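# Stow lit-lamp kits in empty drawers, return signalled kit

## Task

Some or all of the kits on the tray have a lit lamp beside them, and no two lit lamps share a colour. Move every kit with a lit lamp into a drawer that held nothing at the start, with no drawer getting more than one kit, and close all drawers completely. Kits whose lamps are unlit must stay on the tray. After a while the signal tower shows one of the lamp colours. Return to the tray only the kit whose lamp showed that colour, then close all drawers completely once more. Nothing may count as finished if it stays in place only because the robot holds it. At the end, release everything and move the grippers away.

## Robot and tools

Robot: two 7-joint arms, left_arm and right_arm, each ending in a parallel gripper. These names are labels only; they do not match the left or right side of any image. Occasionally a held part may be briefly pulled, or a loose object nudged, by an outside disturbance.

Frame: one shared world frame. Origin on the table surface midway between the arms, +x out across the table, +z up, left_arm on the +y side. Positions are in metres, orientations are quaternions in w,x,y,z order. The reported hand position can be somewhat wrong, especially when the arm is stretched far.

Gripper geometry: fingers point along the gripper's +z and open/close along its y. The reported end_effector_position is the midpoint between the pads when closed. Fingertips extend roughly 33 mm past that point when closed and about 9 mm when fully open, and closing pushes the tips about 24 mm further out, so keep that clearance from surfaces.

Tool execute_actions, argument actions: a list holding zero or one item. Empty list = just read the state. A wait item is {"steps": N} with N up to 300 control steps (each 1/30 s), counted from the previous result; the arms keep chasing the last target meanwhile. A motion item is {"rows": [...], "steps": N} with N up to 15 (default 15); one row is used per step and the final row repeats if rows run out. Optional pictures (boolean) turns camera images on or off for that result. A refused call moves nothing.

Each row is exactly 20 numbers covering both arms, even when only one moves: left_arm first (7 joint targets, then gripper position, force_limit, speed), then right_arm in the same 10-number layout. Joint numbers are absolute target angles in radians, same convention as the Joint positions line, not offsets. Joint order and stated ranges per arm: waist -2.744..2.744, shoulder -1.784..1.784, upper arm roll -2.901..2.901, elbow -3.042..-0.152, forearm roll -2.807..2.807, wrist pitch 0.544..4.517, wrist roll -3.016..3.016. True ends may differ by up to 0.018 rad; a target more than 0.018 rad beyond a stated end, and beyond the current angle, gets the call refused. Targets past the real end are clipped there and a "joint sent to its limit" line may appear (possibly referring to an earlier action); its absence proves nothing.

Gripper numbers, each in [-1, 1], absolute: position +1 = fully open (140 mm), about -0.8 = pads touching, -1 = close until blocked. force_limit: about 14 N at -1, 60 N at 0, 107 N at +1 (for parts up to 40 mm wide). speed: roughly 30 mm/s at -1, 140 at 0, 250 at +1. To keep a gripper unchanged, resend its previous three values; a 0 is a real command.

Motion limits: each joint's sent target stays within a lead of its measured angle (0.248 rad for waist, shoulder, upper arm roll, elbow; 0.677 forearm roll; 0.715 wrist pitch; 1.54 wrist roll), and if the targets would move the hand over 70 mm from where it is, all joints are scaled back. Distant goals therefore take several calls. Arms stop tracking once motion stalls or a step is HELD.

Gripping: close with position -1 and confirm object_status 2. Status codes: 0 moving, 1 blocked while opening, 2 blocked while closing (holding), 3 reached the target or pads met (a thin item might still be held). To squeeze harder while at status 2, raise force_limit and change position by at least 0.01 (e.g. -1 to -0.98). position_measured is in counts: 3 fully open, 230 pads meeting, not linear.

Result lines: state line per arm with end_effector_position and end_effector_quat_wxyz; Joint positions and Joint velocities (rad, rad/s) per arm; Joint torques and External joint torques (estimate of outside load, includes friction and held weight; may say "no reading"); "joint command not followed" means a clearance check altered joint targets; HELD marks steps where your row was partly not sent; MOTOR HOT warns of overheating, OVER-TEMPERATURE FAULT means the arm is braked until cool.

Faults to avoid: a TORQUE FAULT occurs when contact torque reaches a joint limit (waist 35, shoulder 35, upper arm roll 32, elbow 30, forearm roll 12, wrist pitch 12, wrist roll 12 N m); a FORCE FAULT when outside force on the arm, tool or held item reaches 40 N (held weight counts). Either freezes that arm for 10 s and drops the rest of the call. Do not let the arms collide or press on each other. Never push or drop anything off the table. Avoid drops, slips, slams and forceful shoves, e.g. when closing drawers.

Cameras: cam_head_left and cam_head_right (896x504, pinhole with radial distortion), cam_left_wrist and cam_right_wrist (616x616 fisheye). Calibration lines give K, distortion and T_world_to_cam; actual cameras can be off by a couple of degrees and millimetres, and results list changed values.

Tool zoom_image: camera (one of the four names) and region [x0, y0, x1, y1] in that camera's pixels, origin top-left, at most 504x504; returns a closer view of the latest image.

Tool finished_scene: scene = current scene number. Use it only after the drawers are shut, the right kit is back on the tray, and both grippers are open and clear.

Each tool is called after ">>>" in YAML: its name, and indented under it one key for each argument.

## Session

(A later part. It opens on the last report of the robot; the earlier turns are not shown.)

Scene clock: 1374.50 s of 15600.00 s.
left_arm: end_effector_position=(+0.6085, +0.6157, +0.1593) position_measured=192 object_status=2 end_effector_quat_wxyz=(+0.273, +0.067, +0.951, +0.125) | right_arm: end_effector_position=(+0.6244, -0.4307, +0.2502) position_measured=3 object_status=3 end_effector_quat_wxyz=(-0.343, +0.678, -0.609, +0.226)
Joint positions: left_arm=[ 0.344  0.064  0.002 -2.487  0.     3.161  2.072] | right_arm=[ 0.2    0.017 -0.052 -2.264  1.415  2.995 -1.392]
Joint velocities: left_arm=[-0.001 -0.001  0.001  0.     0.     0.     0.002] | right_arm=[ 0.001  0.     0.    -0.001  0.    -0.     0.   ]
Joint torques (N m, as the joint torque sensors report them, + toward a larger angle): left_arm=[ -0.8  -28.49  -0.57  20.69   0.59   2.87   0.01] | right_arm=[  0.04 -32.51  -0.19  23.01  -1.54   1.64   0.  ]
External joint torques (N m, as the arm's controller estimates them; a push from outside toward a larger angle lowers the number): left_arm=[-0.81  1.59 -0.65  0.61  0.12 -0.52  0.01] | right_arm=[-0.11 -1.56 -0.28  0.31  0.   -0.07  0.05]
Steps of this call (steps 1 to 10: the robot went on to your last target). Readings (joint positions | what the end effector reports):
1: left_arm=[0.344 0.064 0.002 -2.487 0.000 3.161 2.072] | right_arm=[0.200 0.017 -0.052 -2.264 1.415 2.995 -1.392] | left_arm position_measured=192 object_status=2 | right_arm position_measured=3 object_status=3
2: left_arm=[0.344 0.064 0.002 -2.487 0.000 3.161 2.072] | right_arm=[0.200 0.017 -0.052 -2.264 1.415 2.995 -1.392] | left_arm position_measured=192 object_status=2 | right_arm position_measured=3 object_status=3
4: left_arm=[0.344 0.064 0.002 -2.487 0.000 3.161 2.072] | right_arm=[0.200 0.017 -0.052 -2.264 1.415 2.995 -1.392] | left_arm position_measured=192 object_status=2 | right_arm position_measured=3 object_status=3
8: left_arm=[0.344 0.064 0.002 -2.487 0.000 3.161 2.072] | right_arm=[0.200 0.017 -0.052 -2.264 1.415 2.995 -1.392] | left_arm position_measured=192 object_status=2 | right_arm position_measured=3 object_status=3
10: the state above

>>> execute_actions:
  actions:
    - {"rows":[[0.354,0.031,0,-2.53,0,3.17,2.085,-1,0,-0.6,0.2,0.017,-0.05,-2.264,1.415,2.995,-1.392,1,0,0]],"steps":10}
  pictures: false

>>> execute_actions:
  actions:
    - {"rows":[[0.3645,-0.0023,0,-2.5717,0,3.178,2.097,-1,0,-0.6,0.2,0.017,-0.05,-2.264,1.415,2.995,-1.392,1,0,0]],"steps":10}
  pictures: false

>>> execute_actions:
  actions:
    - {"rows":[[0.375,-0.037,0,-2.615,0,3.188,2.11,-1,0,-0.6,0.2,0.017,-0.05,-2.264,1.415,2.995,-1.392,1,0,0]],"steps":10}
  pictures: false

>>> execute_actions:
  actions:
    - {"rows":[[0.386,-0.0718,0,-2.6588,0,3.197,2.122,-1,0,-0.6,0.2,0.017,-0.05,-2.264,1.415,2.995,-1.392,1,0,0]],"steps":10}
  pictures: false

>>> execute_actions:
  actions:
    - {"rows":[[0.398,-0.107,0,-2.701,0,3.204,2.135,-1,0,-0.6,0.2,0.017,-0.05,-2.264,1.415,2.995,-1.392,1,0,0]],"steps":10}
  pictures: false

>>> execute_actions:
  actions:
    - {"rows":[[0.41,-0.143,0,-2.743,0,3.21,2.149,-1,0,-0.6,0.2,0.017,-0.05,-2.264,1.415,2.995,-1.392,1,0,0]],"steps":12}

Scene clock: 1411.60 s of 15600.00 s.
left_arm: end_effector_position=(+0.5952, +0.6163, +0.1596) position_measured=192 object_status=2 end_effector_quat_wxyz=(+0.271, +0.065, +0.952, +0.127) | right_arm: end_effector_position=(+0.6244, -0.4307, +0.2502) position_measured=3 object_status=3 end_effector_quat_wxyz=(-0.343, +0.678, -0.609, +0.226)
Joint positions: left_arm=[ 0.353  0.033  0.001 -2.526  0.     3.167  2.076] | right_arm=[ 0.2    0.017 -0.052 -2.264  1.415  2.995 -1.392]
Joint velocities: left_arm=[ 0.001 -0.004  0.    -0.009  0.     0.005  0.006] | right_arm=[-0.001 -0.001 -0.001 -0.    -0.     0.001 -0.   ]
Joint torques (N m, as the joint torque sensors report them, + toward a larger angle): left_arm=[  0.46 -30.26  -0.45  18.08   0.66   3.73   0.49] | right_arm=[  0.4  -32.8   -0.5   23.07  -1.56   1.69   0.  ]
External joint torques (N m, as the arm's controller estimates them; a push from outside toward a larger angle lowers the number): left_arm=[ 0.5  -1.48 -0.44 -1.85  0.19  0.36  0.49] | right_arm=[ 0.51 -1.89 -0.33  0.42 -0.04 -0.05  0.05]
Steps of this call (steps 1 to 15: the robot went on to your last target; steps 16 to 90: nothing new was sent; then 33.77 s passed at rest; steps 91 to 100: all 10 steps of this action). Readings (joint positions | what the end effector reports):
91: left_arm=[0.346 0.057 0.001 -2.496 0.000 3.163 2.072] | right_arm=[0.200 0.017 -0.052 -2.264 1.415 2.995 -1.392] | left_arm position_measured=192 object_status=2 | right_arm position_measured=3 object_status=3
92: left_arm=[0.348 0.048 0.001 -2.507 0.000 3.164 2.073] | right_arm=[0.200 0.017 -0.052 -2.264 1.415 2.995 -1.392] | left_arm position_measured=192 object_status=2 | right_arm position_measured=3 object_status=3
94: left_arm=[0.351 0.039 0.001 -2.519 0.000 3.165 2.074] | right_arm=[0.200 0.017 -0.052 -2.264 1.415 2.995 -1.392] | left_arm position_measured=192 object_status=2 | right_arm position_measured=3 object_status=3
98: left_arm=[0.352 0.034 0.001 -2.525 0.000 3.167 2.075] | right_arm=[0.200 0.017 -0.052 -2.264 1.415 2.995 -1.392] | left_arm position_measured=192 object_status=2 | right_arm position_measured=3 object_status=3
100: the state above

Scene clock: 1411.93 s of 15600.00 s.
left_arm: end_effector_position=(+0.5808, +0.6171, +0.1598) position_measured=192 object_status=2 end_effector_quat_wxyz=(+0.270, +0.065, +0.952, +0.129) | right_arm: end_effector_position=(+0.6244, -0.4307, +0.2502) position_measured=3 object_status=3 end_effector_quat_wxyz=(-0.343, +0.678, -0.609, +0.226)
Joint positions: left_arm=[ 0.363 -0.     0.001 -2.568  0.     3.175  2.085] | right_arm=[ 0.2    0.017 -0.052 -2.264  1.415  2.995 -1.392]
Joint velocities: left_arm=[ 0.001 -0.005 -0.    -0.007 -0.001  0.007  0.013] | right_arm=[ 0.     0.001 -0.001  0.001  0.001 -0.001  0.003]
Joint torques (N m, as the joint torque sensors report them, + toward a larger angle): left_arm=[  0.02 -28.22   0.06  17.12   0.62   3.77   0.54] | right_arm=[  0.29 -32.47   0.03  22.82  -1.56   1.6    0.05]
External joint torques (N m, as the arm's controller estimates them; a push from outside toward a larger angle lowers the number): left_arm=[ 0.05 -0.62  0.09 -2.78  0.15  0.38  0.53] | right_arm=[ 0.37 -1.74  0.17  0.23 -0.04 -0.13  0.09]
Steps of this call (steps 1 to 10: all 10 steps of this action). Readings (joint positions | what the end effector reports):
1: left_arm=[0.355 0.026 0.001 -2.536 0.000 3.170 2.077] | right_arm=[0.200 0.017 -0.052 -2.264 1.415 2.995 -1.392] | left_arm position_measured=192 object_status=2 | right_arm position_measured=3 object_status=3
2: left_arm=[0.358 0.016 0.001 -2.547 0.000 3.171 2.079] | right_arm=[0.200 0.017 -0.052 -2.264 1.415 2.995 -1.392] | left_arm position_measured=192 object_status=2 | right_arm position_measured=3 object_status=3
4: left_arm=[0.361 0.006 0.001 -2.560 0.000 3.172 2.081] | right_arm=[0.200 0.017 -0.052 -2.264 1.415 2.995 -1.392] | left_arm position_measured=192 object_status=2 | right_arm position_measured=3 object_status=3
8: left_arm=[0.362 0.000 0.001 -2.567 0.000 3.174 2.084] | right_arm=[0.200 0.017 -0.052 -2.264 1.415 2.995 -1.392] | left_arm position_measured=192 object_status=2 | right_arm position_measured=3 object_status=3
10: the state above

Scene clock: 1412.27 s of 15600.00 s.
left_arm: end_effector_position=(+0.5660, +0.6179, +0.1600) position_measured=192 object_status=2 end_effector_quat_wxyz=(+0.268, +0.066, +0.952, +0.132) | right_arm: end_effector_position=(+0.6244, -0.4307, +0.2502) position_measured=3 object_status=3 end_effector_quat_wxyz=(-0.343, +0.678, -0.609, +0.226)
Joint positions: left_arm=[ 0.373 -0.034  0.001 -2.611  0.     3.184  2.096] | right_arm=[ 0.2    0.017 -0.052 -2.264  1.415  2.995 -1.392]
Joint velocities: left_arm=[ 0.003 -0.005  0.001 -0.008  0.     0.007  0.015] | right_arm=[ 0.     0.     0.001  0.    -0.     0.001  0.002]
Joint torques (N m, as the joint torque sensors report them, + toward a larger angle): left_arm=[  1.18 -27.44   0.04  18.15   0.55   3.91   0.53] | right_arm=[  0.09 -32.85  -0.48  23.27  -1.55   1.67   0.04]
External joint torques (N m, as the arm's controller estimates them; a push from outside toward a larger angle lowers the number): left_arm=[ 1.11 -1.25  0.   -1.58  0.1   0.52  0.53] | right_arm=[-0.04 -1.94 -0.55  0.6  -0.01 -0.04  0.08]
Steps of this call (steps 1 to 10: all 10 steps of this action). Readings (joint positions | what the end effector reports):
1: left_arm=[0.365 -0.007 0.001 -2.578 0.000 3.178 2.087] | right_arm=[0.200 0.017 -0.052 -2.264 1.415 2.995 -1.392] | left_arm position_measured=192 object_status=2 | right_arm position_measured=3 object_status=3
2: left_arm=[0.368 -0.018 0.001 -2.590 0.000 3.179 2.088] | right_arm=[0.200 0.017 -0.052 -2.264 1.415 2.995 -1.392] | left_arm position_measured=192 object_status=2 | right_arm position_measured=3 object_status=3
4: left_arm=[0.371 -0.028 0.001 -2.603 0.000 3.181 2.091] | right_arm=[0.200 0.017 -0.052 -2.264 1.415 2.995 -1.392] | left_arm position_measured=192 object_status=2 | right_arm position_measured=3 object_status=3
8: left_arm=[0.373 -0.034 0.001 -2.610 0.000 3.183 2.095] | right_arm=[0.200 0.017 -0.052 -2.264 1.415 2.995 -1.392] | left_arm position_measured=192 object_status=2 | right_arm position_measured=3 object_status=3
10: the state above

Scene clock: 1412.60 s of 15600.00 s.
left_arm: end_effector_position=(+0.5512, +0.6186, +0.1602) position_measured=192 object_status=2 end_effector_quat_wxyz=(+0.267, +0.066, +0.952, +0.135) | right_arm: end_effector_position=(+0.6244, -0.4307, +0.2502) position_measured=3 object_status=3 end_effector_quat_wxyz=(-0.343, +0.678, -0.609, +0.226)
Joint positions: left_arm=[ 0.384 -0.069  0.    -2.655  0.     3.193  2.107] | right_arm=[ 0.2    0.017 -0.052 -2.264  1.415  2.995 -1.392]
Joint velocities: left_arm=[ 0.003 -0.003 -0.001 -0.008 -0.001  0.008  0.017] | right_arm=[-0.001  0.     0.     0.     0.     0.     0.   ]
Joint torques (N m, as the joint torque sensors report them, + toward a larger angle): left_arm=[  0.27 -26.3    0.59  17.27   0.61   3.85   0.59] | right_arm=[  0.07 -32.77  -0.23  23.13  -1.58   1.66   0.08]
External joint torques (N m, as the arm's controller estimates them; a push from outside toward a larger angle lowers the number): left_arm=[ 0.29 -1.43  0.68 -2.34  0.15  0.47  0.58] | right_arm=[ 0.16 -1.94 -0.09  0.54 -0.06 -0.07  0.12]
Steps of this call (steps 1 to 10: all 10 steps of this action). Readings (joint positions | what the end effector reports):
1: left_arm=[0.376 -0.042 0.000 -2.621 0.000 3.187 2.098] | right_arm=[0.200 0.017 -0.052 -2.264 1.415 2.995 -1.392] | left_arm position_measured=192 object_status=2 | right_arm position_measured=3 object_status=3
2: left_arm=[0.379 -0.052 0.000 -2.633 0.000 3.188 2.099] | right_arm=[0.200 0.017 -0.052 -2.264 1.415 2.995 -1.392] | left_arm position_measured=192 object_status=2 | right_arm position_measured=3 object_status=3
4: left_arm=[0.382 -0.063 0.000 -2.647 0.000 3.190 2.102] | right_arm=[0.200 0.017 -0.052 -2.264 1.415 2.995 -1.392] | left_arm position_measured=192 object_status=2 | right_arm position_measured=3 object_status=3
8: left_arm=[0.384 -0.069 0.000 -2.654 0.000 3.192 2.106] | right_arm=[0.200 0.017 -0.052 -2.264 1.415 2.995 -1.392] | left_arm position_measured=192 object_status=2 | right_arm position_measured=3 object_status=3
10: the state above

Scene clock: 1412.93 s of 15600.00 s.
left_arm: end_effector_position=(+0.5365, +0.6194, +0.1604) position_measured=192 object_status=2 end_effector_quat_wxyz=(+0.266, +0.066, +0.952, +0.138) | right_arm: end_effector_position=(+0.6244, -0.4307, +0.2502) position_measured=3 object_status=3 end_effector_quat_wxyz=(-0.343, +0.678, -0.609, +0.226)
Joint positions: left_arm=[ 0.396 -0.105 -0.    -2.697  0.     3.2    2.119] | right_arm=[ 0.2    0.017 -0.052 -2.264  1.415  2.995 -1.392]
Joint velocities: left_arm=[ 0.002 -0.005 -0.    -0.008 -0.001  0.006  0.017] | right_arm=[ 0.    -0.001  0.    -0.    -0.     0.    -0.   ]
Joint torques (N m, as the joint torque sensors report them, + toward a larger angle): left_arm=[  1.32 -24.46   1.11  16.22   0.59   3.82   0.66] | right_arm=[ -0.16 -32.22  -0.1   22.82  -1.51   1.66  -0.01]
External joint torques (N m, as the arm's controller estimates them; a push from outside toward a larger angle lowers the number): left_arm=[ 1.36 -0.93  1.26 -3.28  0.13  0.43  0.66] | right_arm=[-0.21 -1.22 -0.1   0.11  0.03 -0.06  0.04]
Steps of this call (steps 1 to 10: all 10 steps of this action). Readings (joint positions | what the end effector reports):
1: left_arm=[0.387 -0.077 -0.000 -2.664 0.000 3.195 2.109] | right_arm=[0.200 0.017 -0.052 -2.264 1.415 2.995 -1.392] | left_arm position_measured=192 object_status=2 | right_arm position_measured=3 object_status=3
2: left_arm=[0.390 -0.087 -0.000 -2.676 0.000 3.197 2.110] | right_arm=[0.200 0.017 -0.052 -2.264 1.415 2.995 -1.392] | left_arm position_measured=192 object_status=2 | right_arm position_measured=3 object_status=3
4: left_arm=[0.394 -0.099 -0.000 -2.689 0.000 3.198 2.114] | right_arm=[0.200 0.017 -0.052 -2.264 1.415 2.995 -1.392] | left_arm position_measured=192 object_status=2 | right_arm position_measured=3 object_status=3
8: left_arm=[0.396 -0.104 -0.000 -2.696 0.000 3.200 2.118] | right_arm=[0.200 0.017 -0.052 -2.264 1.415 2.995 -1.392] | left_arm position_measured=192 object_status=2 | right_arm position_measured=3 object_status=3
10: the state above

Scene clock: 1413.33 s of 15600.00 s.
left_arm: end_effector_position=(+0.5217, +0.6201, +0.1607) position_measured=192 object_status=2 end_effector_quat_wxyz=(+0.264, +0.067, +0.952, +0.142) | right_arm: end_effector_position=(+0.6244, -0.4307, +0.2502) position_measured=3 object_status=3 end_effector_quat_wxyz=(-0.343, +0.678, -0.609, +0.226)
Joint positions: left_arm=[ 0.408 -0.141 -0.    -2.739  0.     3.207  2.132] | right_arm=[ 0.2    0.017 -0.052 -2.264  1.415  2.995 -1.392]
Joint velocities: left_arm=[ 0.    -0.001  0.001 -0.004  0.     0.002  0.013] | right_arm=[-0.001  0.     0.001  0.001 -0.     0.     0.001]
Joint torques (N m, as the joint torque sensors report them, + toward a larger angle): left_arm=[  0.92 -23.12   0.37  16.85   0.69   3.95   0.69] | right_arm=[  0.48 -32.76  -0.05  23.34  -1.54   1.62   0.07]
External joint torques (N m, as the arm's controller estimates them; a push from outside toward a larger angle lowers the number): left_arm=[ 0.96 -0.99  0.54 -2.46  0.25  0.58  0.69] | right_arm=[ 0.5  -1.88  0.03  0.68 -0.01 -0.1   0.11]
Steps of this call (steps 1 to 12: all 12 steps of this action). Readings (joint positions | what the end effector reports):
1: left_arm=[0.398 -0.113 -0.000 -2.706 0.000 3.202 2.121] | right_arm=[0.200 0.017 -0.052 -2.264 1.415 2.995 -1.392] | left_arm position_measured=192 object_status=2 | right_arm position_measured=3 object_status=3
2: left_arm=[0.402 -0.123 -0.000 -2.718 0.000 3.203 2.122] | right_arm=[0.200 0.017 -0.052 -2.264 1.415 2.995 -1.392] | left_arm position_measured=192 object_status=2 | right_arm position_measured=3 object_status=3
4: left_arm=[0.406 -0.135 -0.000 -2.731 0.000 3.205 2.126] | right_arm=[0.200 0.017 -0.052 -2.264 1.415 2.995 -1.392] | left_arm position_measured=192 object_status=2 | right_arm position_measured=3 object_status=3
8: left_arm=[0.407 -0.140 -0.000 -2.738 0.000 3.206 2.130] | right_arm=[0.200 0.017 -0.052 -2.264 1.415 2.995 -1.392] | left_arm position_measured=192 object_status=2 | right_arm position_measured=3 object_status=3
12: the state above
camera_calibration (this result's frames):
cam_left_wrist: T_world_to_cam=[[0.216124, 0.91829, 0.331714, -0.727323], [0.54058, -0.39546, 0.742553, -0.143011], [0.813058, 0.0188344, -0.581877, -0.151785], [0, 0, 0, 1]] pos_world=[0.357911, 0.614197, 0.259136]
cam_right_wrist: T_world_to_cam=[[-0.68374, -0.0236099, -0.729344, 0.596418], [-0.419471, 0.830558, 0.366356, 0.519292], [0.597113, 0.556431, -0.577789, 0.187605], [0, 0, 0, 1]] pos_world=[0.513601, -0.52161, 0.353144]

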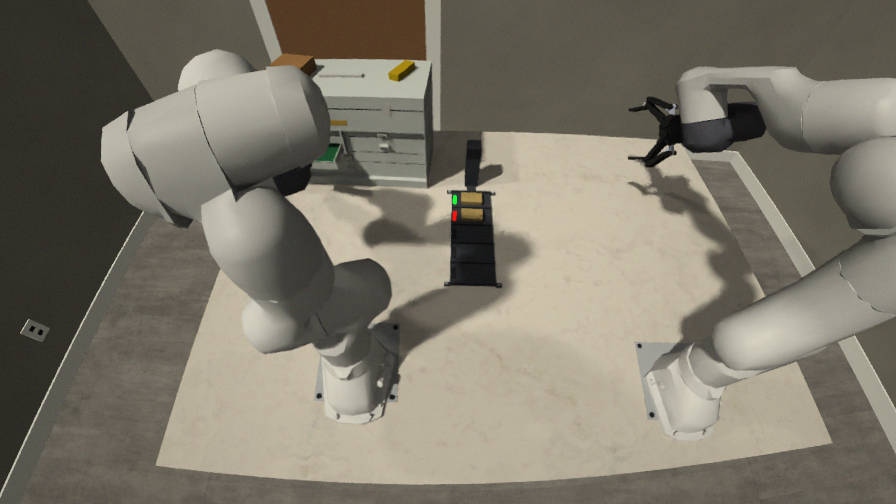

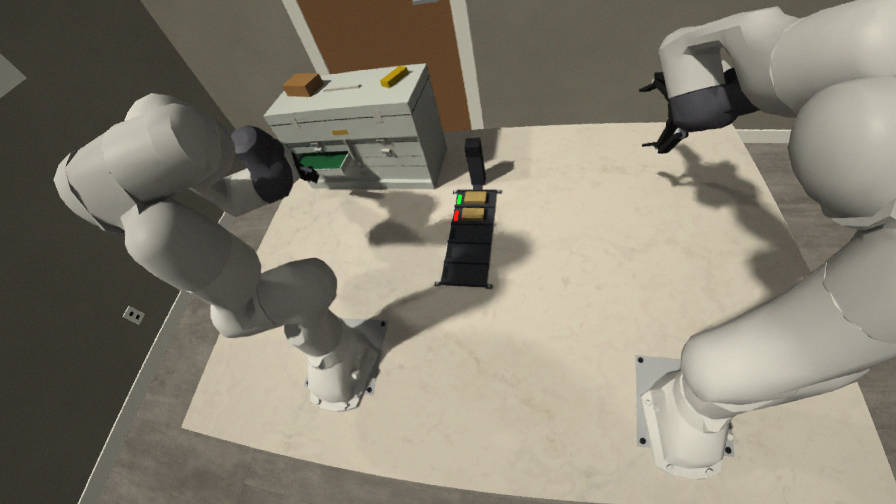

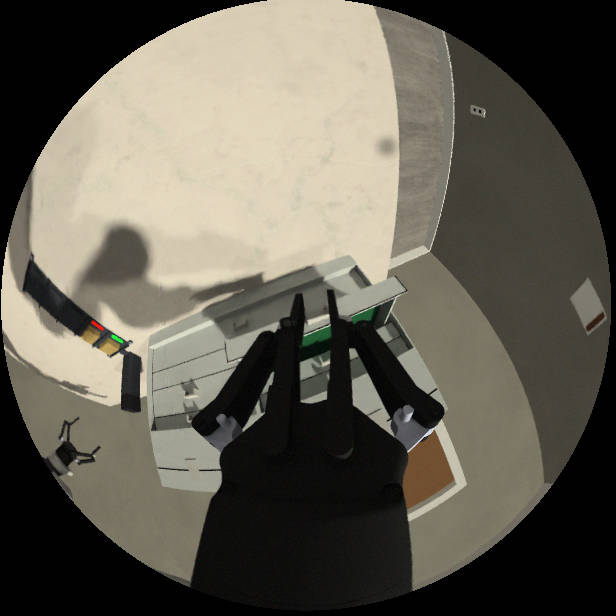

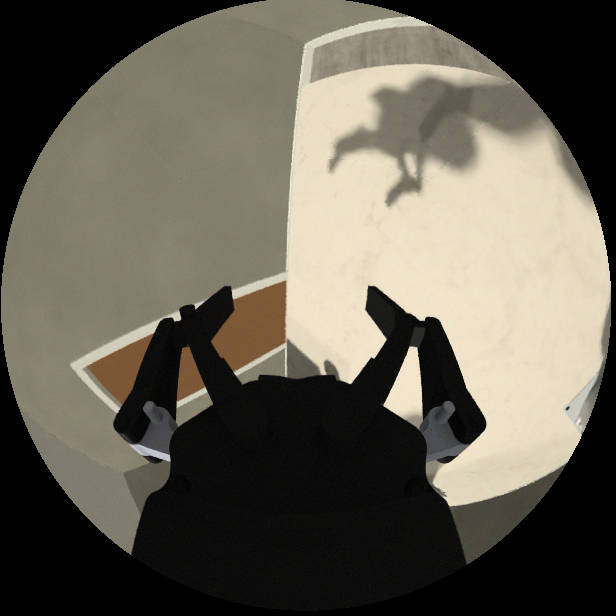

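>>> execute_actions:
  actions:
    - {"rows":[[0.423,-0.181,0,-2.784,0,3.214,2.163,-1,0,-0.6,0.2,0.017,-0.05,-2.264,1.415,2.995,-1.392,1,0,0]],"steps":10}
  pictures: false

>>> execute_actions:
  actions:
    - {"rows":[[0.436,-0.22,0,-2.8252,0,3.217,2.179,-1,0,-0.6,0.2,0.017,-0.05,-2.264,1.415,2.995,-1.392,1,0,0]],"steps":10}
  pictures: false

>>> execute_actions:
  actions:
    - {"rows":[[0.449,-0.256,0,-2.862,0,3.218,2.193,-1,0,-0.6,0.2,0.017,-0.05,-2.264,1.415,2.995,-1.392,1,0,0]],"steps":15}
  pictures: false

>>> execute_actions:
  actions:
    - {"rows":[[0.447,-0.254,0,-2.859,0,3.216,2.18,-0.2,0,-0.3,0.2,0.017,-0.05,-2.264,1.415,2.995,-1.392,1,0,0]],"steps":12}
  pictures: false

>>> execute_actions:
  actions:
    - {"rows":[[0.46,-0.254,0,-2.859,0,3.05,2.18,-0.2,0,-0.3,0.2,0.017,-0.05,-2.264,1.415,2.995,-1.392,1,0,0]],"steps":12}
  pictures: false

>>> execute_actions:
  actions:
    - {"rows":[[0.4,-0.35,0,-2.8,0,2.65,1.9,0.15,0,-0.3,0.2,0.017,-0.05,-2.264,1.415,2.995,-1.392,1,0,0]],"steps":15}
  pictures: false

>>> execute_actions:
  actions:
    - {"rows":[[0.05,-0.4,0,-2.7,0,2.33,1.5,0.15,0,-0.3,0.2,0.017,-0.05,-2.264,1.415,2.995,-1.392,1,0,0]],"steps":15}
  pictures: false

>>> execute_actions:
  actions:
    - {"rows":[[-0.3,-0.3,0,-2.6,0,2.32,1.2,0.15,0,-0.3,0.2,0.017,-0.05,-2.264,1.415,2.995,-1.392,1,0,0]],"steps":15}
  pictures: false

>>> execute_actions:
  actions:
    - {"rows":[[-0.611,-0.1,0,-2.42,0,2.32,0.98,0.15,0,-0.3,0.2,0.017,-0.05,-2.264,1.415,2.995,-1.392,1,0,0]],"steps":15}
  pictures: false

>>> execute_actions:
  actions:
    - {"rows":[[-0.611,0.0884,0,-2.2325,0,2.325,0.98,0.15,0,-0.3,0.2,0.017,-0.05,-2.264,1.415,2.995,-1.392,1,0,0]],"steps":15}
  pictures: false

>>> execute_actions:
  actions:
    - {"rows":[[-0.611,0.1962,0,-2.2689,0,2.469,0.98,0.15,0,-0.3,0.2,0.017,-0.05,-2.264,1.415,2.995,-1.392,1,0,0]],"steps":15}
  pictures: false

>>> execute_actions:
  actions:
    - {"steps":20}

Scene clock: 1453.70 s of 15600.00 s.
left_arm: end_effector_position=(+0.5070, +0.6209, +0.1610) position_measured=192 object_status=2 end_effector_quat_wxyz=(+0.263, +0.067, +0.952, +0.145) | right_arm: end_effector_position=(+0.6244, -0.4307, +0.2502) position_measured=3 object_status=3 end_effector_quat_wxyz=(-0.343, +0.678, -0.609, +0.226)
Joint positions: left_arm=[ 0.42  -0.179 -0.001 -2.78   0.     3.211  2.145] | right_arm=[ 0.2    0.017 -0.052 -2.264  1.415  2.995 -1.392]
Joint velocities: left_arm=[ 0.002 -0.005 -0.001 -0.009 -0.001  0.003  0.015] | right_arm=[-0.001  0.     0.    -0.001 -0.    -0.     0.   ]
Joint torques (N m, as the joint torque sensors report them, + toward a larger angle): left_arm=[  0.95 -22.85   0.58  16.21   0.61   3.91   0.76] | right_arm=[  0.41 -32.56  -0.55  23.12  -1.58   1.62   0.02]
External joint torques (N m, as the arm's controller estimates them; a push from outside toward a larger angle lowers the number): left_arm=[ 0.94 -2.06  0.78 -3.09  0.17  0.53  0.75] | right_arm=[ 0.45 -1.68 -0.45  0.48 -0.05 -0.11  0.06]
Steps of this call (steps 1 to 15: the robot went on to your last target; steps 16 to 90: nothing new was sent; then 37.03 s passed at rest; steps 91 to 100: all 10 steps of this action). Readings (joint positions | what the end effector reports):
91: left_arm=[0.411 -0.149 -0.001 -2.749 0.000 3.209 2.137] | right_arm=[0.200 0.017 -0.052 -2.264 1.415 2.995 -1.392] | left_arm position_measured=192 object_status=2 | right_arm position_measured=3 object_status=3
92: left_arm=[0.414 -0.160 -0.001 -2.760 0.000 3.209 2.138] | right_arm=[0.200 0.017 -0.052 -2.264 1.415 2.995 -1.392] | left_arm position_measured=192 object_status=2 | right_arm position_measured=3 object_status=3
94: left_arm=[0.418 -0.172 -0.001 -2.773 0.000 3.210 2.141] | right_arm=[0.200 0.017 -0.052 -2.264 1.415 2.995 -1.392] | left_arm position_measured=192 object_status=2 | right_arm position_measured=3 object_status=3
98: left_arm=[0.420 -0.178 -0.001 -2.779 0.000 3.211 2.144] | right_arm=[0.200 0.017 -0.052 -2.264 1.415 2.995 -1.392] | left_arm position_measured=192 object_status=2 | right_arm position_measured=3 object_status=3
100: the state above

Scene clock: 1454.03 s of 15600.00 s.
left_arm: end_effector_position=(+0.4920, +0.6216, +0.1613) position_measured=192 object_status=2 end_effector_quat_wxyz=(+0.261, +0.068, +0.951, +0.149) | right_arm: end_effector_position=(+0.6244, -0.4307, +0.2502) position_measured=3 object_status=3 end_effector_quat_wxyz=(-0.343, +0.678, -0.609, +0.226)
Joint positions: left_arm=[ 0.433 -0.218 -0.001 -2.821  0.     3.214  2.159] | right_arm=[ 0.2    0.017 -0.052 -2.264  1.415  2.995 -1.392]
Joint velocities: left_arm=[-0.    -0.006  0.    -0.007  0.001  0.003  0.02 ] | right_arm=[ 0.    -0.     0.001 -0.002  0.001 -0.    -0.002]
Joint torques (N m, as the joint torque sensors report them, + toward a larger angle): left_arm=[  0.6  -20.57   0.8   16.23   0.58   3.83   0.8 ] | right_arm=[  0.12 -32.83  -0.22  23.22  -1.54   1.68   0.02]
External joint torques (N m, as the arm's controller estimates them; a push from outside toward a larger angle lowers the number): left_arm=[ 0.71 -1.23  1.11 -3.09  0.12  0.45  0.79] | right_arm=[-0.02 -1.95 -0.3   0.57  0.   -0.03  0.06]
Steps of this call (steps 1 to 10: all 10 steps of this action). Readings (joint positions | what the end effector reports):
1: left_arm=[0.423 -0.187 -0.001 -2.789 0.000 3.212 2.147] | right_arm=[0.200 0.017 -0.052 -2.264 1.415 2.995 -1.392] | left_arm position_measured=192 object_status=2 | right_arm position_measured=3 object_status=3
2: left_arm=[0.427 -0.198 -0.001 -2.801 0.000 3.212 2.149] | right_arm=[0.200 0.017 -0.052 -2.264 1.415 2.995 -1.392] | left_arm position_measured=192 object_status=2 | right_arm position_measured=3 object_status=3
4: left_arm=[0.431 -0.211 -0.001 -2.814 0.000 3.213 2.153] | right_arm=[0.200 0.017 -0.052 -2.264 1.415 2.995 -1.392] | left_arm position_measured=192 object_status=2 | right_arm position_measured=3 object_status=3
8: left_arm=[0.433 -0.217 -0.001 -2.820 0.000 3.214 2.158] | right_arm=[0.200 0.017 -0.052 -2.264 1.415 2.995 -1.392] | left_arm position_measured=192 object_status=2 | right_arm position_measured=3 object_status=3
10: the state above

Scene clock: 1454.53 s of 15600.00 s.
left_arm: end_effector_position=(+0.4785, +0.6222, +0.1616) position_measured=192 object_status=2 end_effector_quat_wxyz=(+0.259, +0.069, +0.951, +0.153) | right_arm: end_effector_position=(+0.6244, -0.4307, +0.2502) position_measured=3 object_status=3 end_effector_quat_wxyz=(-0.343, +0.678, -0.609, +0.226)
Joint positions: left_arm=[ 0.446 -0.254 -0.001 -2.858  0.     3.215  2.175] | right_arm=[ 0.2    0.017 -0.052 -2.264  1.415  2.995 -1.392]
Joint velocities: left_arm=[-0.    -0.001 -0.001 -0.     0.001 -0.     0.007] | right_arm=[ 0.    -0.001  0.001 -0.     0.002 -0.     0.   ]
Joint torques (N m, as the joint torque sensors report them, + toward a larger angle): left_arm=[  0.89 -18.5    0.71  16.13   0.48   3.8    0.96] | right_arm=[  0.04 -32.81   0.18  23.21  -1.51   1.62   0.01]
External joint torques (N m, as the arm's controller estimates them; a push from outside toward a larger angle lowers the number): left_arm=[ 0.91 -0.36  0.97 -3.16  0.04  0.42  0.95] | right_arm=[ 0.03 -1.75  0.23  0.44  0.03 -0.11  0.05]
Steps of this call (steps 1 to 15: all 15 steps of this action). Readings (joint positions | what the end effector reports):
1: left_arm=[0.436 -0.226 -0.001 -2.829 0.000 3.215 2.161] | right_arm=[0.200 0.017 -0.052 -2.264 1.415 2.995 -1.392] | left_arm position_measured=192 object_status=2 | right_arm position_measured=3 object_status=3
2: left_arm=[0.440 -0.236 -0.001 -2.840 0.000 3.215 2.163] | right_arm=[0.200 0.017 -0.052 -2.264 1.415 2.995 -1.392] | left_arm position_measured=192 object_status=2 | right_arm position_measured=3 object_status=3
4: left_arm=[0.444 -0.247 -0.001 -2.851 0.000 3.215 2.167] | right_arm=[0.200 0.017 -0.052 -2.264 1.415 2.995 -1.392] | left_arm position_measured=192 object_status=2 | right_arm position_measured=3 object_status=3
8: left_arm=[0.446 -0.253 -0.001 -2.857 0.000 3.215 2.171] | right_arm=[0.200 0.017 -0.052 -2.264 1.415 2.995 -1.392] | left_arm position_measured=192 object_status=2 | right_arm position_measured=3 object_status=3
15: the state above

Scene clock: 1454.93 s of 15600.00 s.
left_arm: end_effector_position=(+0.4785, +0.6222, +0.1616) position_measured=154 object_status=0 end_effector_quat_wxyz=(+0.259, +0.069, +0.951, +0.153) | right_arm: end_effector_position=(+0.6244, -0.4307, +0.2502) position_measured=3 object_status=3 end_effector_quat_wxyz=(-0.343, +0.678, -0.609, +0.226)
Joint positions: left_arm=[ 0.446 -0.254 -0.001 -2.858  0.     3.215  2.175] | right_arm=[ 0.2    0.017 -0.052 -2.264  1.415  2.995 -1.392]
Joint velocities: left_arm=[ 0.001 -0.001  0.     0.    -0.001  0.     0.   ] | right_arm=[ 0.     0.001 -0.001 -0.    -0.    -0.    -0.001]
Joint torques (N m, as the joint torque sensors report them, + toward a larger angle): left_arm=[ -0.25 -17.66   1.46  18.34   0.6    3.55   0.35] | right_arm=[  0.01 -32.65   0.17  22.75  -1.56   1.62   0.03]
External joint torques (N m, as the arm's controller estimates them; a push from outside toward a larger angle lowers the number): left_arm=[-0.33  0.51  1.61 -0.96  0.18  0.16  0.34] | right_arm=[-0.01 -1.78  0.21  0.12 -0.02 -0.1   0.07]
Steps of this call (steps 1 to 12: all 12 steps of this action). Readings (joint positions | what the end effector reports):
1: left_arm=[0.446 -0.254 -0.001 -2.858 0.000 3.215 2.175] | right_arm=[0.200 0.017 -0.052 -2.264 1.415 2.995 -1.392] | left_arm position_measured=192 object_status=0 | right_arm position_measured=3 object_status=3
2: left_arm=[0.446 -0.254 -0.001 -2.858 0.000 3.215 2.175] | right_arm=[0.200 0.017 -0.052 -2.264 1.415 2.995 -1.392] | left_arm position_measured=191 object_status=0 | right_arm position_measured=3 object_status=3
4: left_arm=[0.446 -0.254 -0.001 -2.858 0.000 3.215 2.175] | right_arm=[0.200 0.017 -0.052 -2.264 1.415 2.995 -1.392] | left_arm position_measured=175 object_status=0 | right_arm position_measured=3 object_status=3
8: left_arm=[0.446 -0.254 -0.001 -2.858 0.000 3.215 2.175] | right_arm=[0.200 0.017 -0.052 -2.264 1.415 2.995 -1.392] | left_arm position_measured=155 object_status=0 | right_arm position_measured=3 object_status=3
12: the state above

Scene clock: 1455.33 s of 15600.00 s.
left_arm: end_effector_position=(+0.4464, +0.6123, +0.1273) position_measured=154 object_status=3 end_effector_quat_wxyz=(+0.198, +0.066, +0.971, +0.118) | right_arm: end_effector_position=(+0.6244, -0.4307, +0.2502) position_measured=3 object_status=3 end_effector_quat_wxyz=(-0.343, +0.678, -0.609, +0.226)
Joint positions: left_arm=[ 0.457 -0.255 -0.001 -2.858  0.     3.069  2.175] | right_arm=[ 0.2    0.017 -0.052 -2.264  1.415  2.995 -1.392]
Joint velocities: left_arm=[ 0.001 -0.    -0.002 -0.    -0.    -0.091  0.001] | right_arm=[-0.002  0.001 -0.     0.001  0.    -0.     0.002]
Joint torques (N m, as the joint torque sensors report them, + toward a larger angle): left_arm=[  0.94 -17.63   1.64  18.7    0.45   2.83   0.39] | right_arm=[  0.15 -32.76  -0.24  23.13  -1.59   1.63   0.04]
External joint torques (N m, as the arm's controller estimates them; a push from outside toward a larger angle lowers the number): left_arm=[ 0.93  0.46  1.87 -0.59  0.02 -0.46  0.38] | right_arm=[ 0.27 -2.01 -0.07  0.53 -0.06 -0.11  0.08]
Steps of this call (steps 1 to 12: all 12 steps of this action). Readings (joint positions | what the end effector reports):
1: left_arm=[0.448 -0.255 -0.001 -2.857 0.000 3.190 2.175] | right_arm=[0.200 0.017 -0.052 -2.264 1.415 2.995 -1.392] | left_arm position_measured=154 object_status=0 | right_arm position_measured=3 object_status=3
2: left_arm=[0.451 -0.255 -0.001 -2.857 0.000 3.166 2.175] | right_arm=[0.200 0.017 -0.052 -2.264 1.415 2.995 -1.392] | left_arm position_measured=154 object_status=3 | right_arm position_measured=3 object_status=3
4: left_arm=[0.455 -0.255 -0.001 -2.858 0.000 3.129 2.175] | right_arm=[0.200 0.017 -0.052 -2.264 1.415 2.995 -1.392] | left_arm position_measured=154 object_status=3 | right_arm position_measured=3 object_status=3
8: left_arm=[0.457 -0.255 -0.001 -2.858 0.000 3.087 2.175] | right_arm=[0.200 0.017 -0.052 -2.264 1.415 2.995 -1.392] | left_arm position_measured=154 object_status=3 | right_arm position_measured=3 object_status=3
12: the state above

Scene clock: 1455.83 s of 15600.00 s.
left_arm: end_effector_position=(+0.4065, +0.5665, +0.1230) position_measured=110 object_status=3 end_effector_quat_wxyz=(+0.102, -0.015, +0.994, +0.044) | right_arm: end_effector_position=(+0.6244, -0.4307, +0.2502) position_measured=3 object_status=3 end_effector_quat_wxyz=(-0.343, +0.678, -0.609, +0.226)
Joint positions: left_arm=[ 0.403 -0.348  0.    -2.801 -0.     2.676  1.959] | right_arm=[ 0.2    0.017 -0.052 -2.264  1.415  2.995 -1.392]
Joint velocities: left_arm=[-0.001  0.001  0.     0.    -0.    -0.131 -0.174] | right_arm=[-0.001 -0.    -0.     0.001 -0.    -0.    -0.   ]
Joint torques (N m, as the joint torque sensors report them, + toward a larger angle): left_arm=[ -1.98 -17.1   -0.44  20.36   0.85   2.46  -0.29] | right_arm=[  0.05 -32.89  -0.26  23.09  -1.55   1.63   0.07]
External joint torques (N m, as the arm's controller estimates them; a push from outside toward a larger angle lowers the number): left_arm=[-1.98 -0.54 -0.1  -0.73  0.31 -0.49 -0.3 ] | right_arm=[ 0.19 -1.99 -0.07  0.42 -0.03 -0.11  0.11]
Steps of this call (steps 1 to 15: all 15 steps of this action). Readings (joint positions | what the end effector reports):
1: left_arm=[0.446 -0.272 0.002 -2.849 -0.000 2.998 2.150] | right_arm=[0.200 0.017 -0.052 -2.264 1.415 2.995 -1.392] | left_arm position_measured=154 object_status=0 | right_arm position_measured=3 object_status=3
2: left_arm=[0.432 -0.296 0.002 -2.835 -0.000 2.935 2.124] | right_arm=[0.200 0.017 -0.052 -2.264 1.415 2.995 -1.392] | left_arm position_measured=149 object_status=0 | right_arm position_measured=3 object_status=3
4: left_arm=[0.413 -0.330 0.000 -2.812 -0.000 2.845 2.082] | right_arm=[0.200 0.017 -0.052 -2.264 1.415 2.995 -1.392] | left_arm position_measured=138 object_status=0 | right_arm position_measured=3 object_status=3
8: left_arm=[0.404 -0.348 0.000 -2.801 -0.000 2.742 2.020] | right_arm=[0.200 0.017 -0.052 -2.264 1.415 2.995 -1.392] | left_arm position_measured=115 object_status=0 | right_arm position_measured=3 object_status=3
15: the state above

Scene clock: 1456.33 s of 15600.00 s.
left_arm: end_effector_position=(+0.4092, +0.4164, +0.1479) position_measured=110 object_status=3 end_effector_quat_wxyz=(+0.028, -0.011, +1.000, +0.002) | right_arm: end_effector_position=(+0.6244, -0.4307, +0.2502) position_measured=3 object_status=3 end_effector_quat_wxyz=(-0.343, +0.678, -0.609, +0.226)
Joint positions: left_arm=[ 0.054 -0.399 -0.004 -2.701 -0.001  2.36   1.614] | right_arm=[ 0.2    0.017 -0.052 -2.264  1.415  2.995 -1.392]
Joint velocities: left_arm=[-0.008  0.     0.009 -0.001 -0.    -0.157 -0.353] | right_arm=[-0.    -0.001  0.001  0.     0.    -0.    -0.   ]
Joint torques (N m, as the joint torque sensors report them, + toward a larger angle): left_arm=[ -2.62 -17.11   2.63  22.84   1.22   2.27  -0.3 ] | right_arm=[  0.19 -32.67  -0.17  22.78  -1.54   1.66   0.01]
External joint torques (N m, as the arm's controller estimates them; a push from outside toward a larger angle lowers the number): left_arm=[-2.76 -1.07  2.84  0.52  0.61 -0.33 -0.3 ] | right_arm=[ 0.2  -1.72 -0.1   0.07 -0.01 -0.07  0.06]
Steps of this call (steps 1 to 15: all 15 steps of this action). Readings (joint positions | what the end effector reports):
1: left_arm=[0.371 -0.351 0.011 -2.790 -0.002 2.638 1.932] | right_arm=[0.200 0.017 -0.052 -2.264 1.415 2.995 -1.392] | left_arm position_measured=110 object_status=3 | right_arm position_measured=3 object_status=3
2: left_arm=[0.326 -0.359 0.012 -2.773 -0.002 2.604 1.905] | right_arm=[0.200 0.017 -0.052 -2.264 1.415 2.995 -1.392] | left_arm position_measured=110 object_status=3 | right_arm position_measured=3 object_status=3
4: left_arm=[0.230 -0.374 0.009 -2.744 -0.002 2.547 1.855] | right_arm=[0.200 0.017 -0.052 -2.264 1.415 2.995 -1.392] | left_arm position_measured=110 object_status=3 | right_arm position_measured=3 object_status=3
8: left_arm=[0.084 -0.395 -0.004 -2.706 -0.001 2.437 1.737] | right_arm=[0.200 0.017 -0.052 -2.264 1.415 2.995 -1.392] | left_arm position_measured=110 object_status=3 | right_arm position_measured=3 object_status=3
15: the state above

Scene clock: 1456.83 s of 15600.00 s.
left_arm: end_effector_position=(+0.4155, +0.2712, +0.1490) position_measured=110 object_status=3 end_effector_quat_wxyz=(+0.013, +0.007, +1.000, -0.004) | right_arm: end_effector_position=(+0.6244, -0.4307, +0.2502) position_measured=3 object_status=3 end_effector_quat_wxyz=(-0.343, +0.678, -0.609, +0.226)
Joint positions: left_arm=[-0.297 -0.302 -0.004 -2.602 -0.002  2.327  1.299] | right_arm=[ 0.2    0.017 -0.052 -2.264  1.415  2.995 -1.392]
Joint velocities: left_arm=[-0.002  0.003  0.012  0.003 -0.001 -0.018 -0.306] | right_arm=[-0.    -0.    -0.     0.    -0.     0.     0.001]
Joint torques (N m, as the joint torque sensors report them, + toward a larger angle): left_arm=[ -1.74 -16.86   2.5   22.7    1.3    1.95  -0.28] | right_arm=[  0.52 -32.94  -0.22  23.03  -1.52   1.65   0.03]
External joint torques (N m, as the arm's controller estimates them; a push from outside toward a larger angle lowers the number): left_arm=[-1.71  2.44  2.79  0.55  0.69 -0.54 -0.28] | right_arm=[ 0.5  -1.96 -0.18  0.3   0.02 -0.08  0.07]
Steps of this call (steps 1 to 15: all 15 steps of this action). Readings (joint positions | what the end effector reports):
1: left_arm=[0.018 -0.384 0.010 -2.686 -0.002 2.353 1.586] | right_arm=[0.200 0.017 -0.052 -2.264 1.415 2.995 -1.392] | left_arm position_measured=110 object_status=3 | right_arm position_measured=3 object_status=3
2: left_arm=[-0.030 -0.365 0.012 -2.667 -0.002 2.351 1.561] | right_arm=[0.200 0.017 -0.052 -2.264 1.415 2.995 -1.392] | left_arm position_measured=110 object_status=3 | right_arm position_measured=3 object_status=3
4: left_arm=[-0.131 -0.339 0.009 -2.639 -0.002 2.346 1.512] | right_arm=[0.200 0.017 -0.052 -2.264 1.415 2.995 -1.392] | left_arm position_measured=110 object_status=3 | right_arm position_measured=3 object_status=3
8: left_arm=[-0.273 -0.308 -0.006 -2.607 -0.002 2.336 1.406] | right_arm=[0.200 0.017 -0.052 -2.264 1.415 2.995 -1.392] | left_arm position_measured=110 object_status=3 | right_arm position_measured=3 object_status=3
15: the state above

Scene clock: 1457.33 s of 15600.00 s.
left_arm: end_effector_position=(+0.4033, +0.1220, +0.1364) position_measured=110 object_status=3 end_effector_quat_wxyz=(+0.001, +0.044, +0.999, -0.001) | right_arm: end_effector_position=(+0.6244, -0.4307, +0.2502) position_measured=3 object_status=3 end_effector_quat_wxyz=(-0.343, +0.678, -0.609, +0.226)
Joint positions: left_arm=[-0.609 -0.102 -0.004 -2.422 -0.002  2.324  1.061] | right_arm=[ 0.2    0.017 -0.052 -2.264  1.415  2.995 -1.392]
Joint velocities: left_arm=[ 0.001  0.001  0.021  0.013 -0.001 -0.    -0.247] | right_arm=[-0.    -0.    -0.001  0.001  0.001 -0.     0.   ]
Joint torques (N m, as the joint torque sensors report them, + toward a larger angle): left_arm=[ -2.02 -24.93   2.31  21.47   1.37   1.96  -0.27] | right_arm=[  0.1  -32.52  -0.24  23.22  -1.56   1.63   0.03]
External joint torques (N m, as the arm's controller estimates them; a push from outside toward a larger angle lowers the number): left_arm=[-1.78  1.26  2.67 -0.39  0.79 -0.47 -0.28] | right_arm=[ 0.07 -1.49 -0.2   0.47 -0.02 -0.1   0.08]
Steps of this call (steps 1 to 15: all 15 steps of this action). Readings (joint positions | what the end effector reports):
1: left_arm=[-0.326 -0.278 0.009 -2.577 -0.002 2.324 1.282] | right_arm=[0.200 0.017 -0.052 -2.264 1.415 2.995 -1.392] | left_arm position_measured=110 object_status=3 | right_arm position_measured=3 object_status=3
2: left_arm=[-0.365 -0.245 0.012 -2.545 -0.002 2.324 1.265] | right_arm=[0.200 0.017 -0.052 -2.264 1.415 2.995 -1.392] | left_arm position_measured=110 object_status=3 | right_arm position_measured=3 object_status=3
4: left_arm=[-0.450 -0.192 0.011 -2.498 -0.002 2.324 1.230] | right_arm=[0.200 0.017 -0.052 -2.264 1.415 2.995 -1.392] | left_arm position_measured=110 object_status=3 | right_arm position_measured=3 object_status=3
8: left_arm=[-0.582 -0.117 -0.004 -2.436 -0.002 2.324 1.147] | right_arm=[0.200 0.017 -0.052 -2.264 1.415 2.995 -1.392] | left_arm position_measured=110 object_status=3 | right_arm position_measured=3 object_status=3
15: the state above

Scene clock: 1457.83 s of 15600.00 s.
left_arm: end_effector_position=(+0.4526, +0.0891, +0.1211) position_measured=110 object_status=3 end_effector_quat_wxyz=(+0.001, +0.013, +1.000, -0.002) | right_arm: end_effector_position=(+0.6244, -0.4307, +0.2502) position_measured=3 object_status=3 end_effector_quat_wxyz=(-0.343, +0.678, -0.609, +0.226)
Joint positions: left_arm=[-0.609  0.086 -0.002 -2.234 -0.002  2.324  1.001] | right_arm=[ 0.2    0.017 -0.052 -2.264  1.415  2.995 -1.392]
Joint velocities: left_arm=[ 0.001 -0.001  0.001  0.005  0.001  0.001 -0.047] | right_arm=[ 0.001 -0.001  0.001  0.001  0.002  0.     0.   ]
Joint torques (N m, as the joint torque sensors report them, + toward a larger angle): left_arm=[ -2.   -31.66   1.57  21.79   1.27   2.84  -0.38] | right_arm=[  0.02 -33.01  -0.55  23.21  -1.48   1.62   0.03]
External joint torques (N m, as the arm's controller estimates them; a push from outside toward a larger angle lowers the number): left_arm=[-2.06  0.93  1.44 -0.06  0.69  0.41 -0.38] | right_arm=[-0.07 -2.01 -0.58  0.45  0.07 -0.1   0.07]
Steps of this call (steps 1 to 15: all 15 steps of this action). Readings (joint positions | what the end effector reports):
1: left_arm=[-0.609 -0.063 -0.003 -2.376 -0.002 2.318 1.054] | right_arm=[0.200 0.017 -0.052 -2.264 1.415 2.995 -1.392] | left_arm position_measured=110 object_status=3 | right_arm position_measured=3 object_status=3
2: left_arm=[-0.609 -0.013 -0.003 -2.322 -0.002 2.321 1.047] | right_arm=[0.200 0.017 -0.052 -2.264 1.415 2.995 -1.392] | left_arm position_measured=110 object_status=3 | right_arm position_measured=3 object_status=3
4: left_arm=[-0.609 0.048 -0.003 -2.269 -0.002 2.324 1.035] | right_arm=[0.200 0.017 -0.052 -2.264 1.415 2.995 -1.392] | left_arm position_measured=110 object_status=3 | right_arm position_measured=3 object_status=3
8: left_arm=[-0.609 0.084 -0.003 -2.242 -0.002 2.324 1.018] | right_arm=[0.200 0.017 -0.052 -2.264 1.415 2.995 -1.392] | left_arm position_measured=110 object_status=3 | right_arm position_measured=3 object_status=3
15: the state above

Scene clock: 1458.33 s of 15600.00 s.
left_arm: end_effector_position=(+0.4492, +0.0915, +0.0583) position_measured=110 object_status=3 end_effector_quat_wxyz=(-0.005, +0.007, +1.000, +0.002) | right_arm: end_effector_position=(+0.6244, -0.4307, +0.2502) position_measured=3 object_status=3 end_effector_quat_wxyz=(-0.343, +0.678, -0.609, +0.226)
Joint positions: left_arm=[-0.609  0.198 -0.002 -2.27  -0.002  2.457  0.99 ] | right_arm=[ 0.2    0.017 -0.052 -2.264  1.415  2.995 -1.392]
Joint velocities: left_arm=[-0.001 -0.001 -0.001  0.002 -0.001  0.048 -0.009] | right_arm=[-0.    -0.001  0.     0.001  0.002 -0.001  0.   ]
Joint torques (N m, as the joint torque sensors report them, + toward a larger angle): left_arm=[ -1.43 -35.45   1.52  20.73   1.28   3.04  -0.27] | right_arm=[  0.35 -32.74  -0.2   23.07  -1.57   1.65   0.02]
External joint torques (N m, as the arm's controller estimates them; a push from outside toward a larger angle lowers the number): left_arm=[-1.4  -1.1   1.38  0.74  0.78  0.68 -0.27] | right_arm=[ 0.36 -1.69 -0.13  0.31 -0.03 -0.08  0.06]
Steps of this call (steps 1 to 15: all 15 steps of this action). Readings (joint positions | what the end effector reports):
1: left_arm=[-0.609 0.100 -0.002 -2.235 -0.002 2.350 1.000] | right_arm=[0.200 0.017 -0.052 -2.264 1.415 2.995 -1.392] | left_arm position_measured=110 object_status=3 | right_arm position_measured=3 object_status=3
2: left_arm=[-0.609 0.125 -0.002 -2.239 -0.002 2.373 0.998] | right_arm=[0.200 0.017 -0.052 -2.264 1.415 2.995 -1.392] | left_arm position_measured=110 object_status=3 | right_arm position_measured=3 object_status=3
4: left_arm=[-0.609 0.169 -0.002 -2.257 -0.002 2.403 0.996] | right_arm=[0.200 0.017 -0.052 -2.264 1.415 2.995 -1.392] | left_arm position_measured=110 object_status=3 | right_arm position_measured=3 object_status=3
8: left_arm=[-0.609 0.199 -0.002 -2.273 -0.002 2.433 0.993] | right_arm=[0.200 0.017 -0.052 -2.264 1.415 2.995 -1.392] | left_arm position_measured=110 object_status=3 | right_arm position_measured=3 object_status=3
15: the state above

Scene clock: 1459.00 s of 15600.00 s.
left_arm: end_effector_position=(+0.4512, +0.0901, +0.0590) position_measured=110 object_status=3 end_effector_quat_wxyz=(-0.002, +0.006, +1.000, +0.000) | right_arm: end_effector_position=(+0.6244, -0.4307, +0.2502) position_measured=3 object_status=3 end_effector_quat_wxyz=(-0.343, +0.678, -0.609, +0.226)
Joint positions: left_arm=[-0.609  0.198 -0.002 -2.27  -0.002  2.465  0.987] | right_arm=[ 0.2    0.017 -0.052 -2.264  1.415  2.995 -1.392]
Joint velocities: left_arm=[-0.002 -0.    -0.001  0.001 -0.001 -0.    -0.   ] | right_arm=[ 0.001 -0.     0.     0.    -0.001 -0.    -0.   ]
Joint torques (N m, as the joint torque sensors report them, + toward a larger angle): left_arm=[ -1.41 -35.31   2.29  20.97   1.22   3.19  -0.32] | right_arm=[  0.18 -32.97  -0.44  22.96  -1.55   1.59   0.04]
External joint torques (N m, as the arm's controller estimates them; a push from outside toward a larger angle lowers the number): left_arm=[-1.23 -0.72  2.29  0.77  0.72  0.76 -0.32] | right_arm=[ 0.11 -2.03 -0.44  0.25 -0.01 -0.13  0.09]
Steps of this call (steps 1 to 15: the robot went on to your last target; steps 16 to 20: nothing new was sent). Readings (joint positions | what the end effector reports):
1: left_arm=[-0.609 0.198 -0.002 -2.270 -0.002 2.459 0.989] | right_arm=[0.200 0.017 -0.052 -2.264 1.415 2.995 -1.392] | left_arm position_measured=110 object_status=3 | right_arm position_measured=3 object_status=3
2: left_arm=[-0.609 0.198 -0.002 -2.270 -0.002 2.460 0.989] | right_arm=[0.200 0.017 -0.052 -2.264 1.415 2.995 -1.392] | left_arm position_measured=110 object_status=3 | right_arm position_measured=3 object_status=3
4: left_arm=[-0.609 0.198 -0.002 -2.270 -0.002 2.461 0.989] | right_arm=[0.200 0.017 -0.052 -2.264 1.415 2.995 -1.392] | left_arm position_measured=110 object_status=3 | right_arm position_measured=3 object_status=3
8: left_arm=[-0.609 0.198 -0.002 -2.270 -0.002 2.463 0.988] | right_arm=[0.200 0.017 -0.052 -2.264 1.415 2.995 -1.392] | left_arm position_measured=110 object_status=3 | right_arm position_measured=3 object_status=3
20: the state above
All arms were judged still, so your last target was given up. Only a new action makes them travel on or press farther. Fingers that are still opening or closing keep moving.
camera_calibration (this result's frames):
cam_left_wrist: T_world_to_cam=[[0.17044, 0.98378, -0.0559236, -0.15406], [0.899848, -0.13227, 0.415666, -0.405487], [0.401526, -0.121169, -0.907797, 0.0739192], [0, 0, 0, 1]] pos_world=[0.361454, 0.106884, 0.227035]
cam_right_wrist: T_world_to_cam=[[-0.68374, -0.0236099, -0.729344, 0.596418], [-0.419471, 0.830558, 0.366356, 0.519292], [0.597113, 0.556431, -0.577789, 0.187605], [0, 0, 0, 1]] pos_world=[0.513601, -0.52161, 0.353144]

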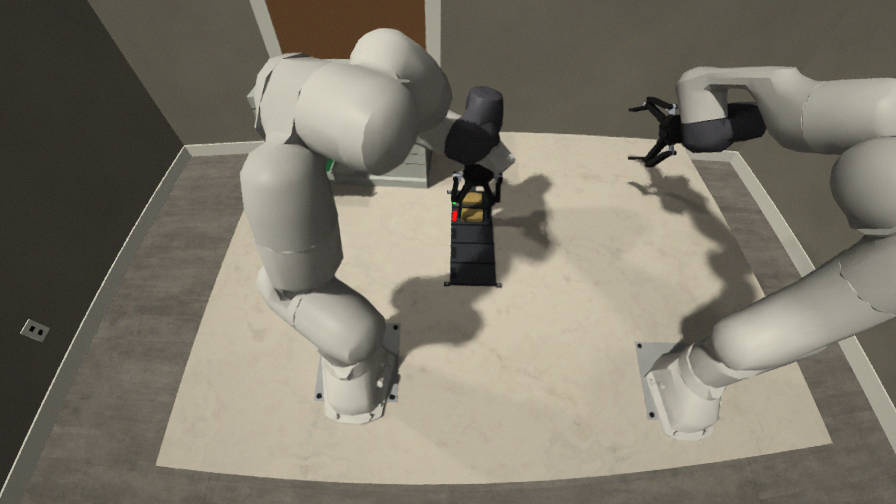

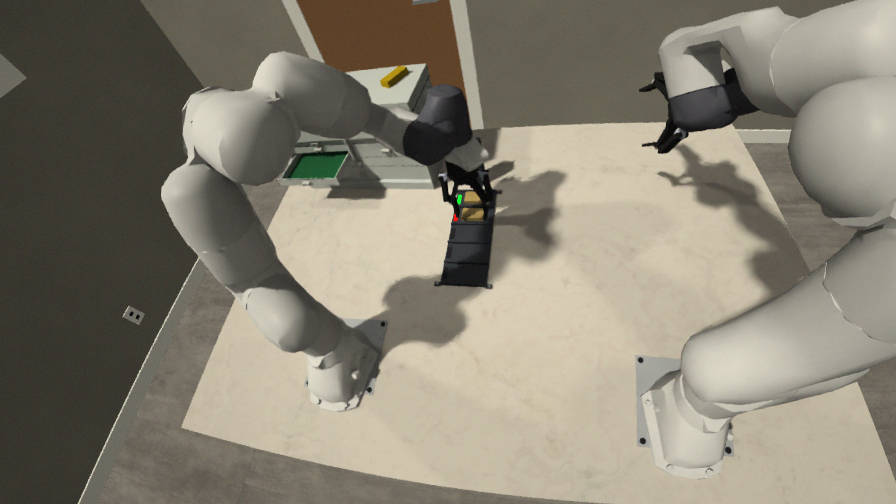

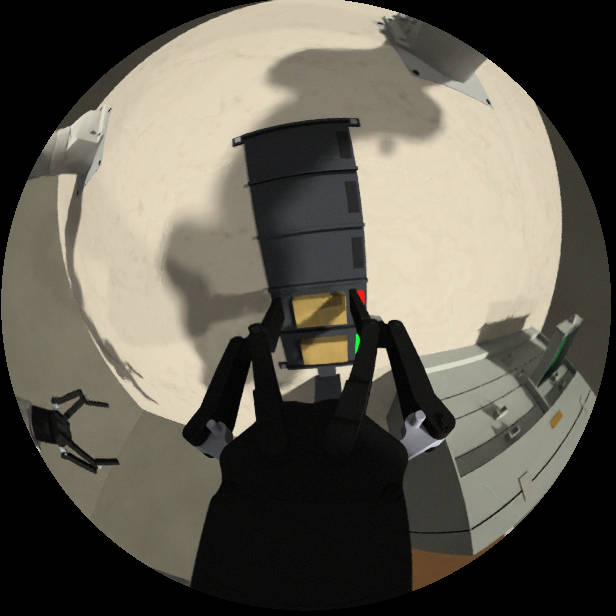

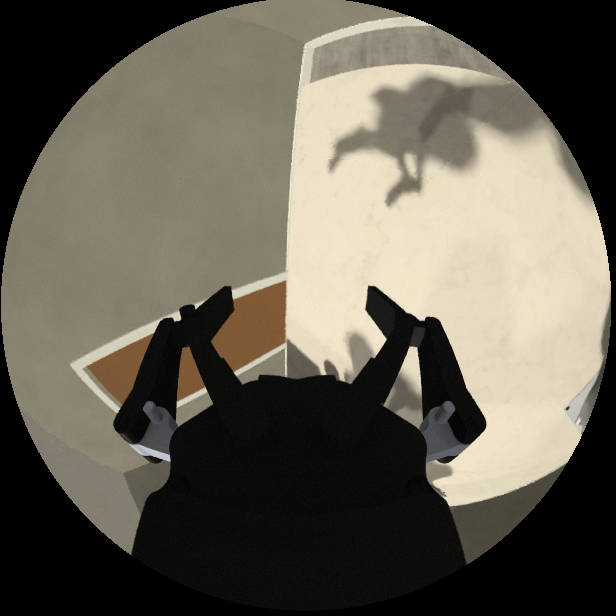

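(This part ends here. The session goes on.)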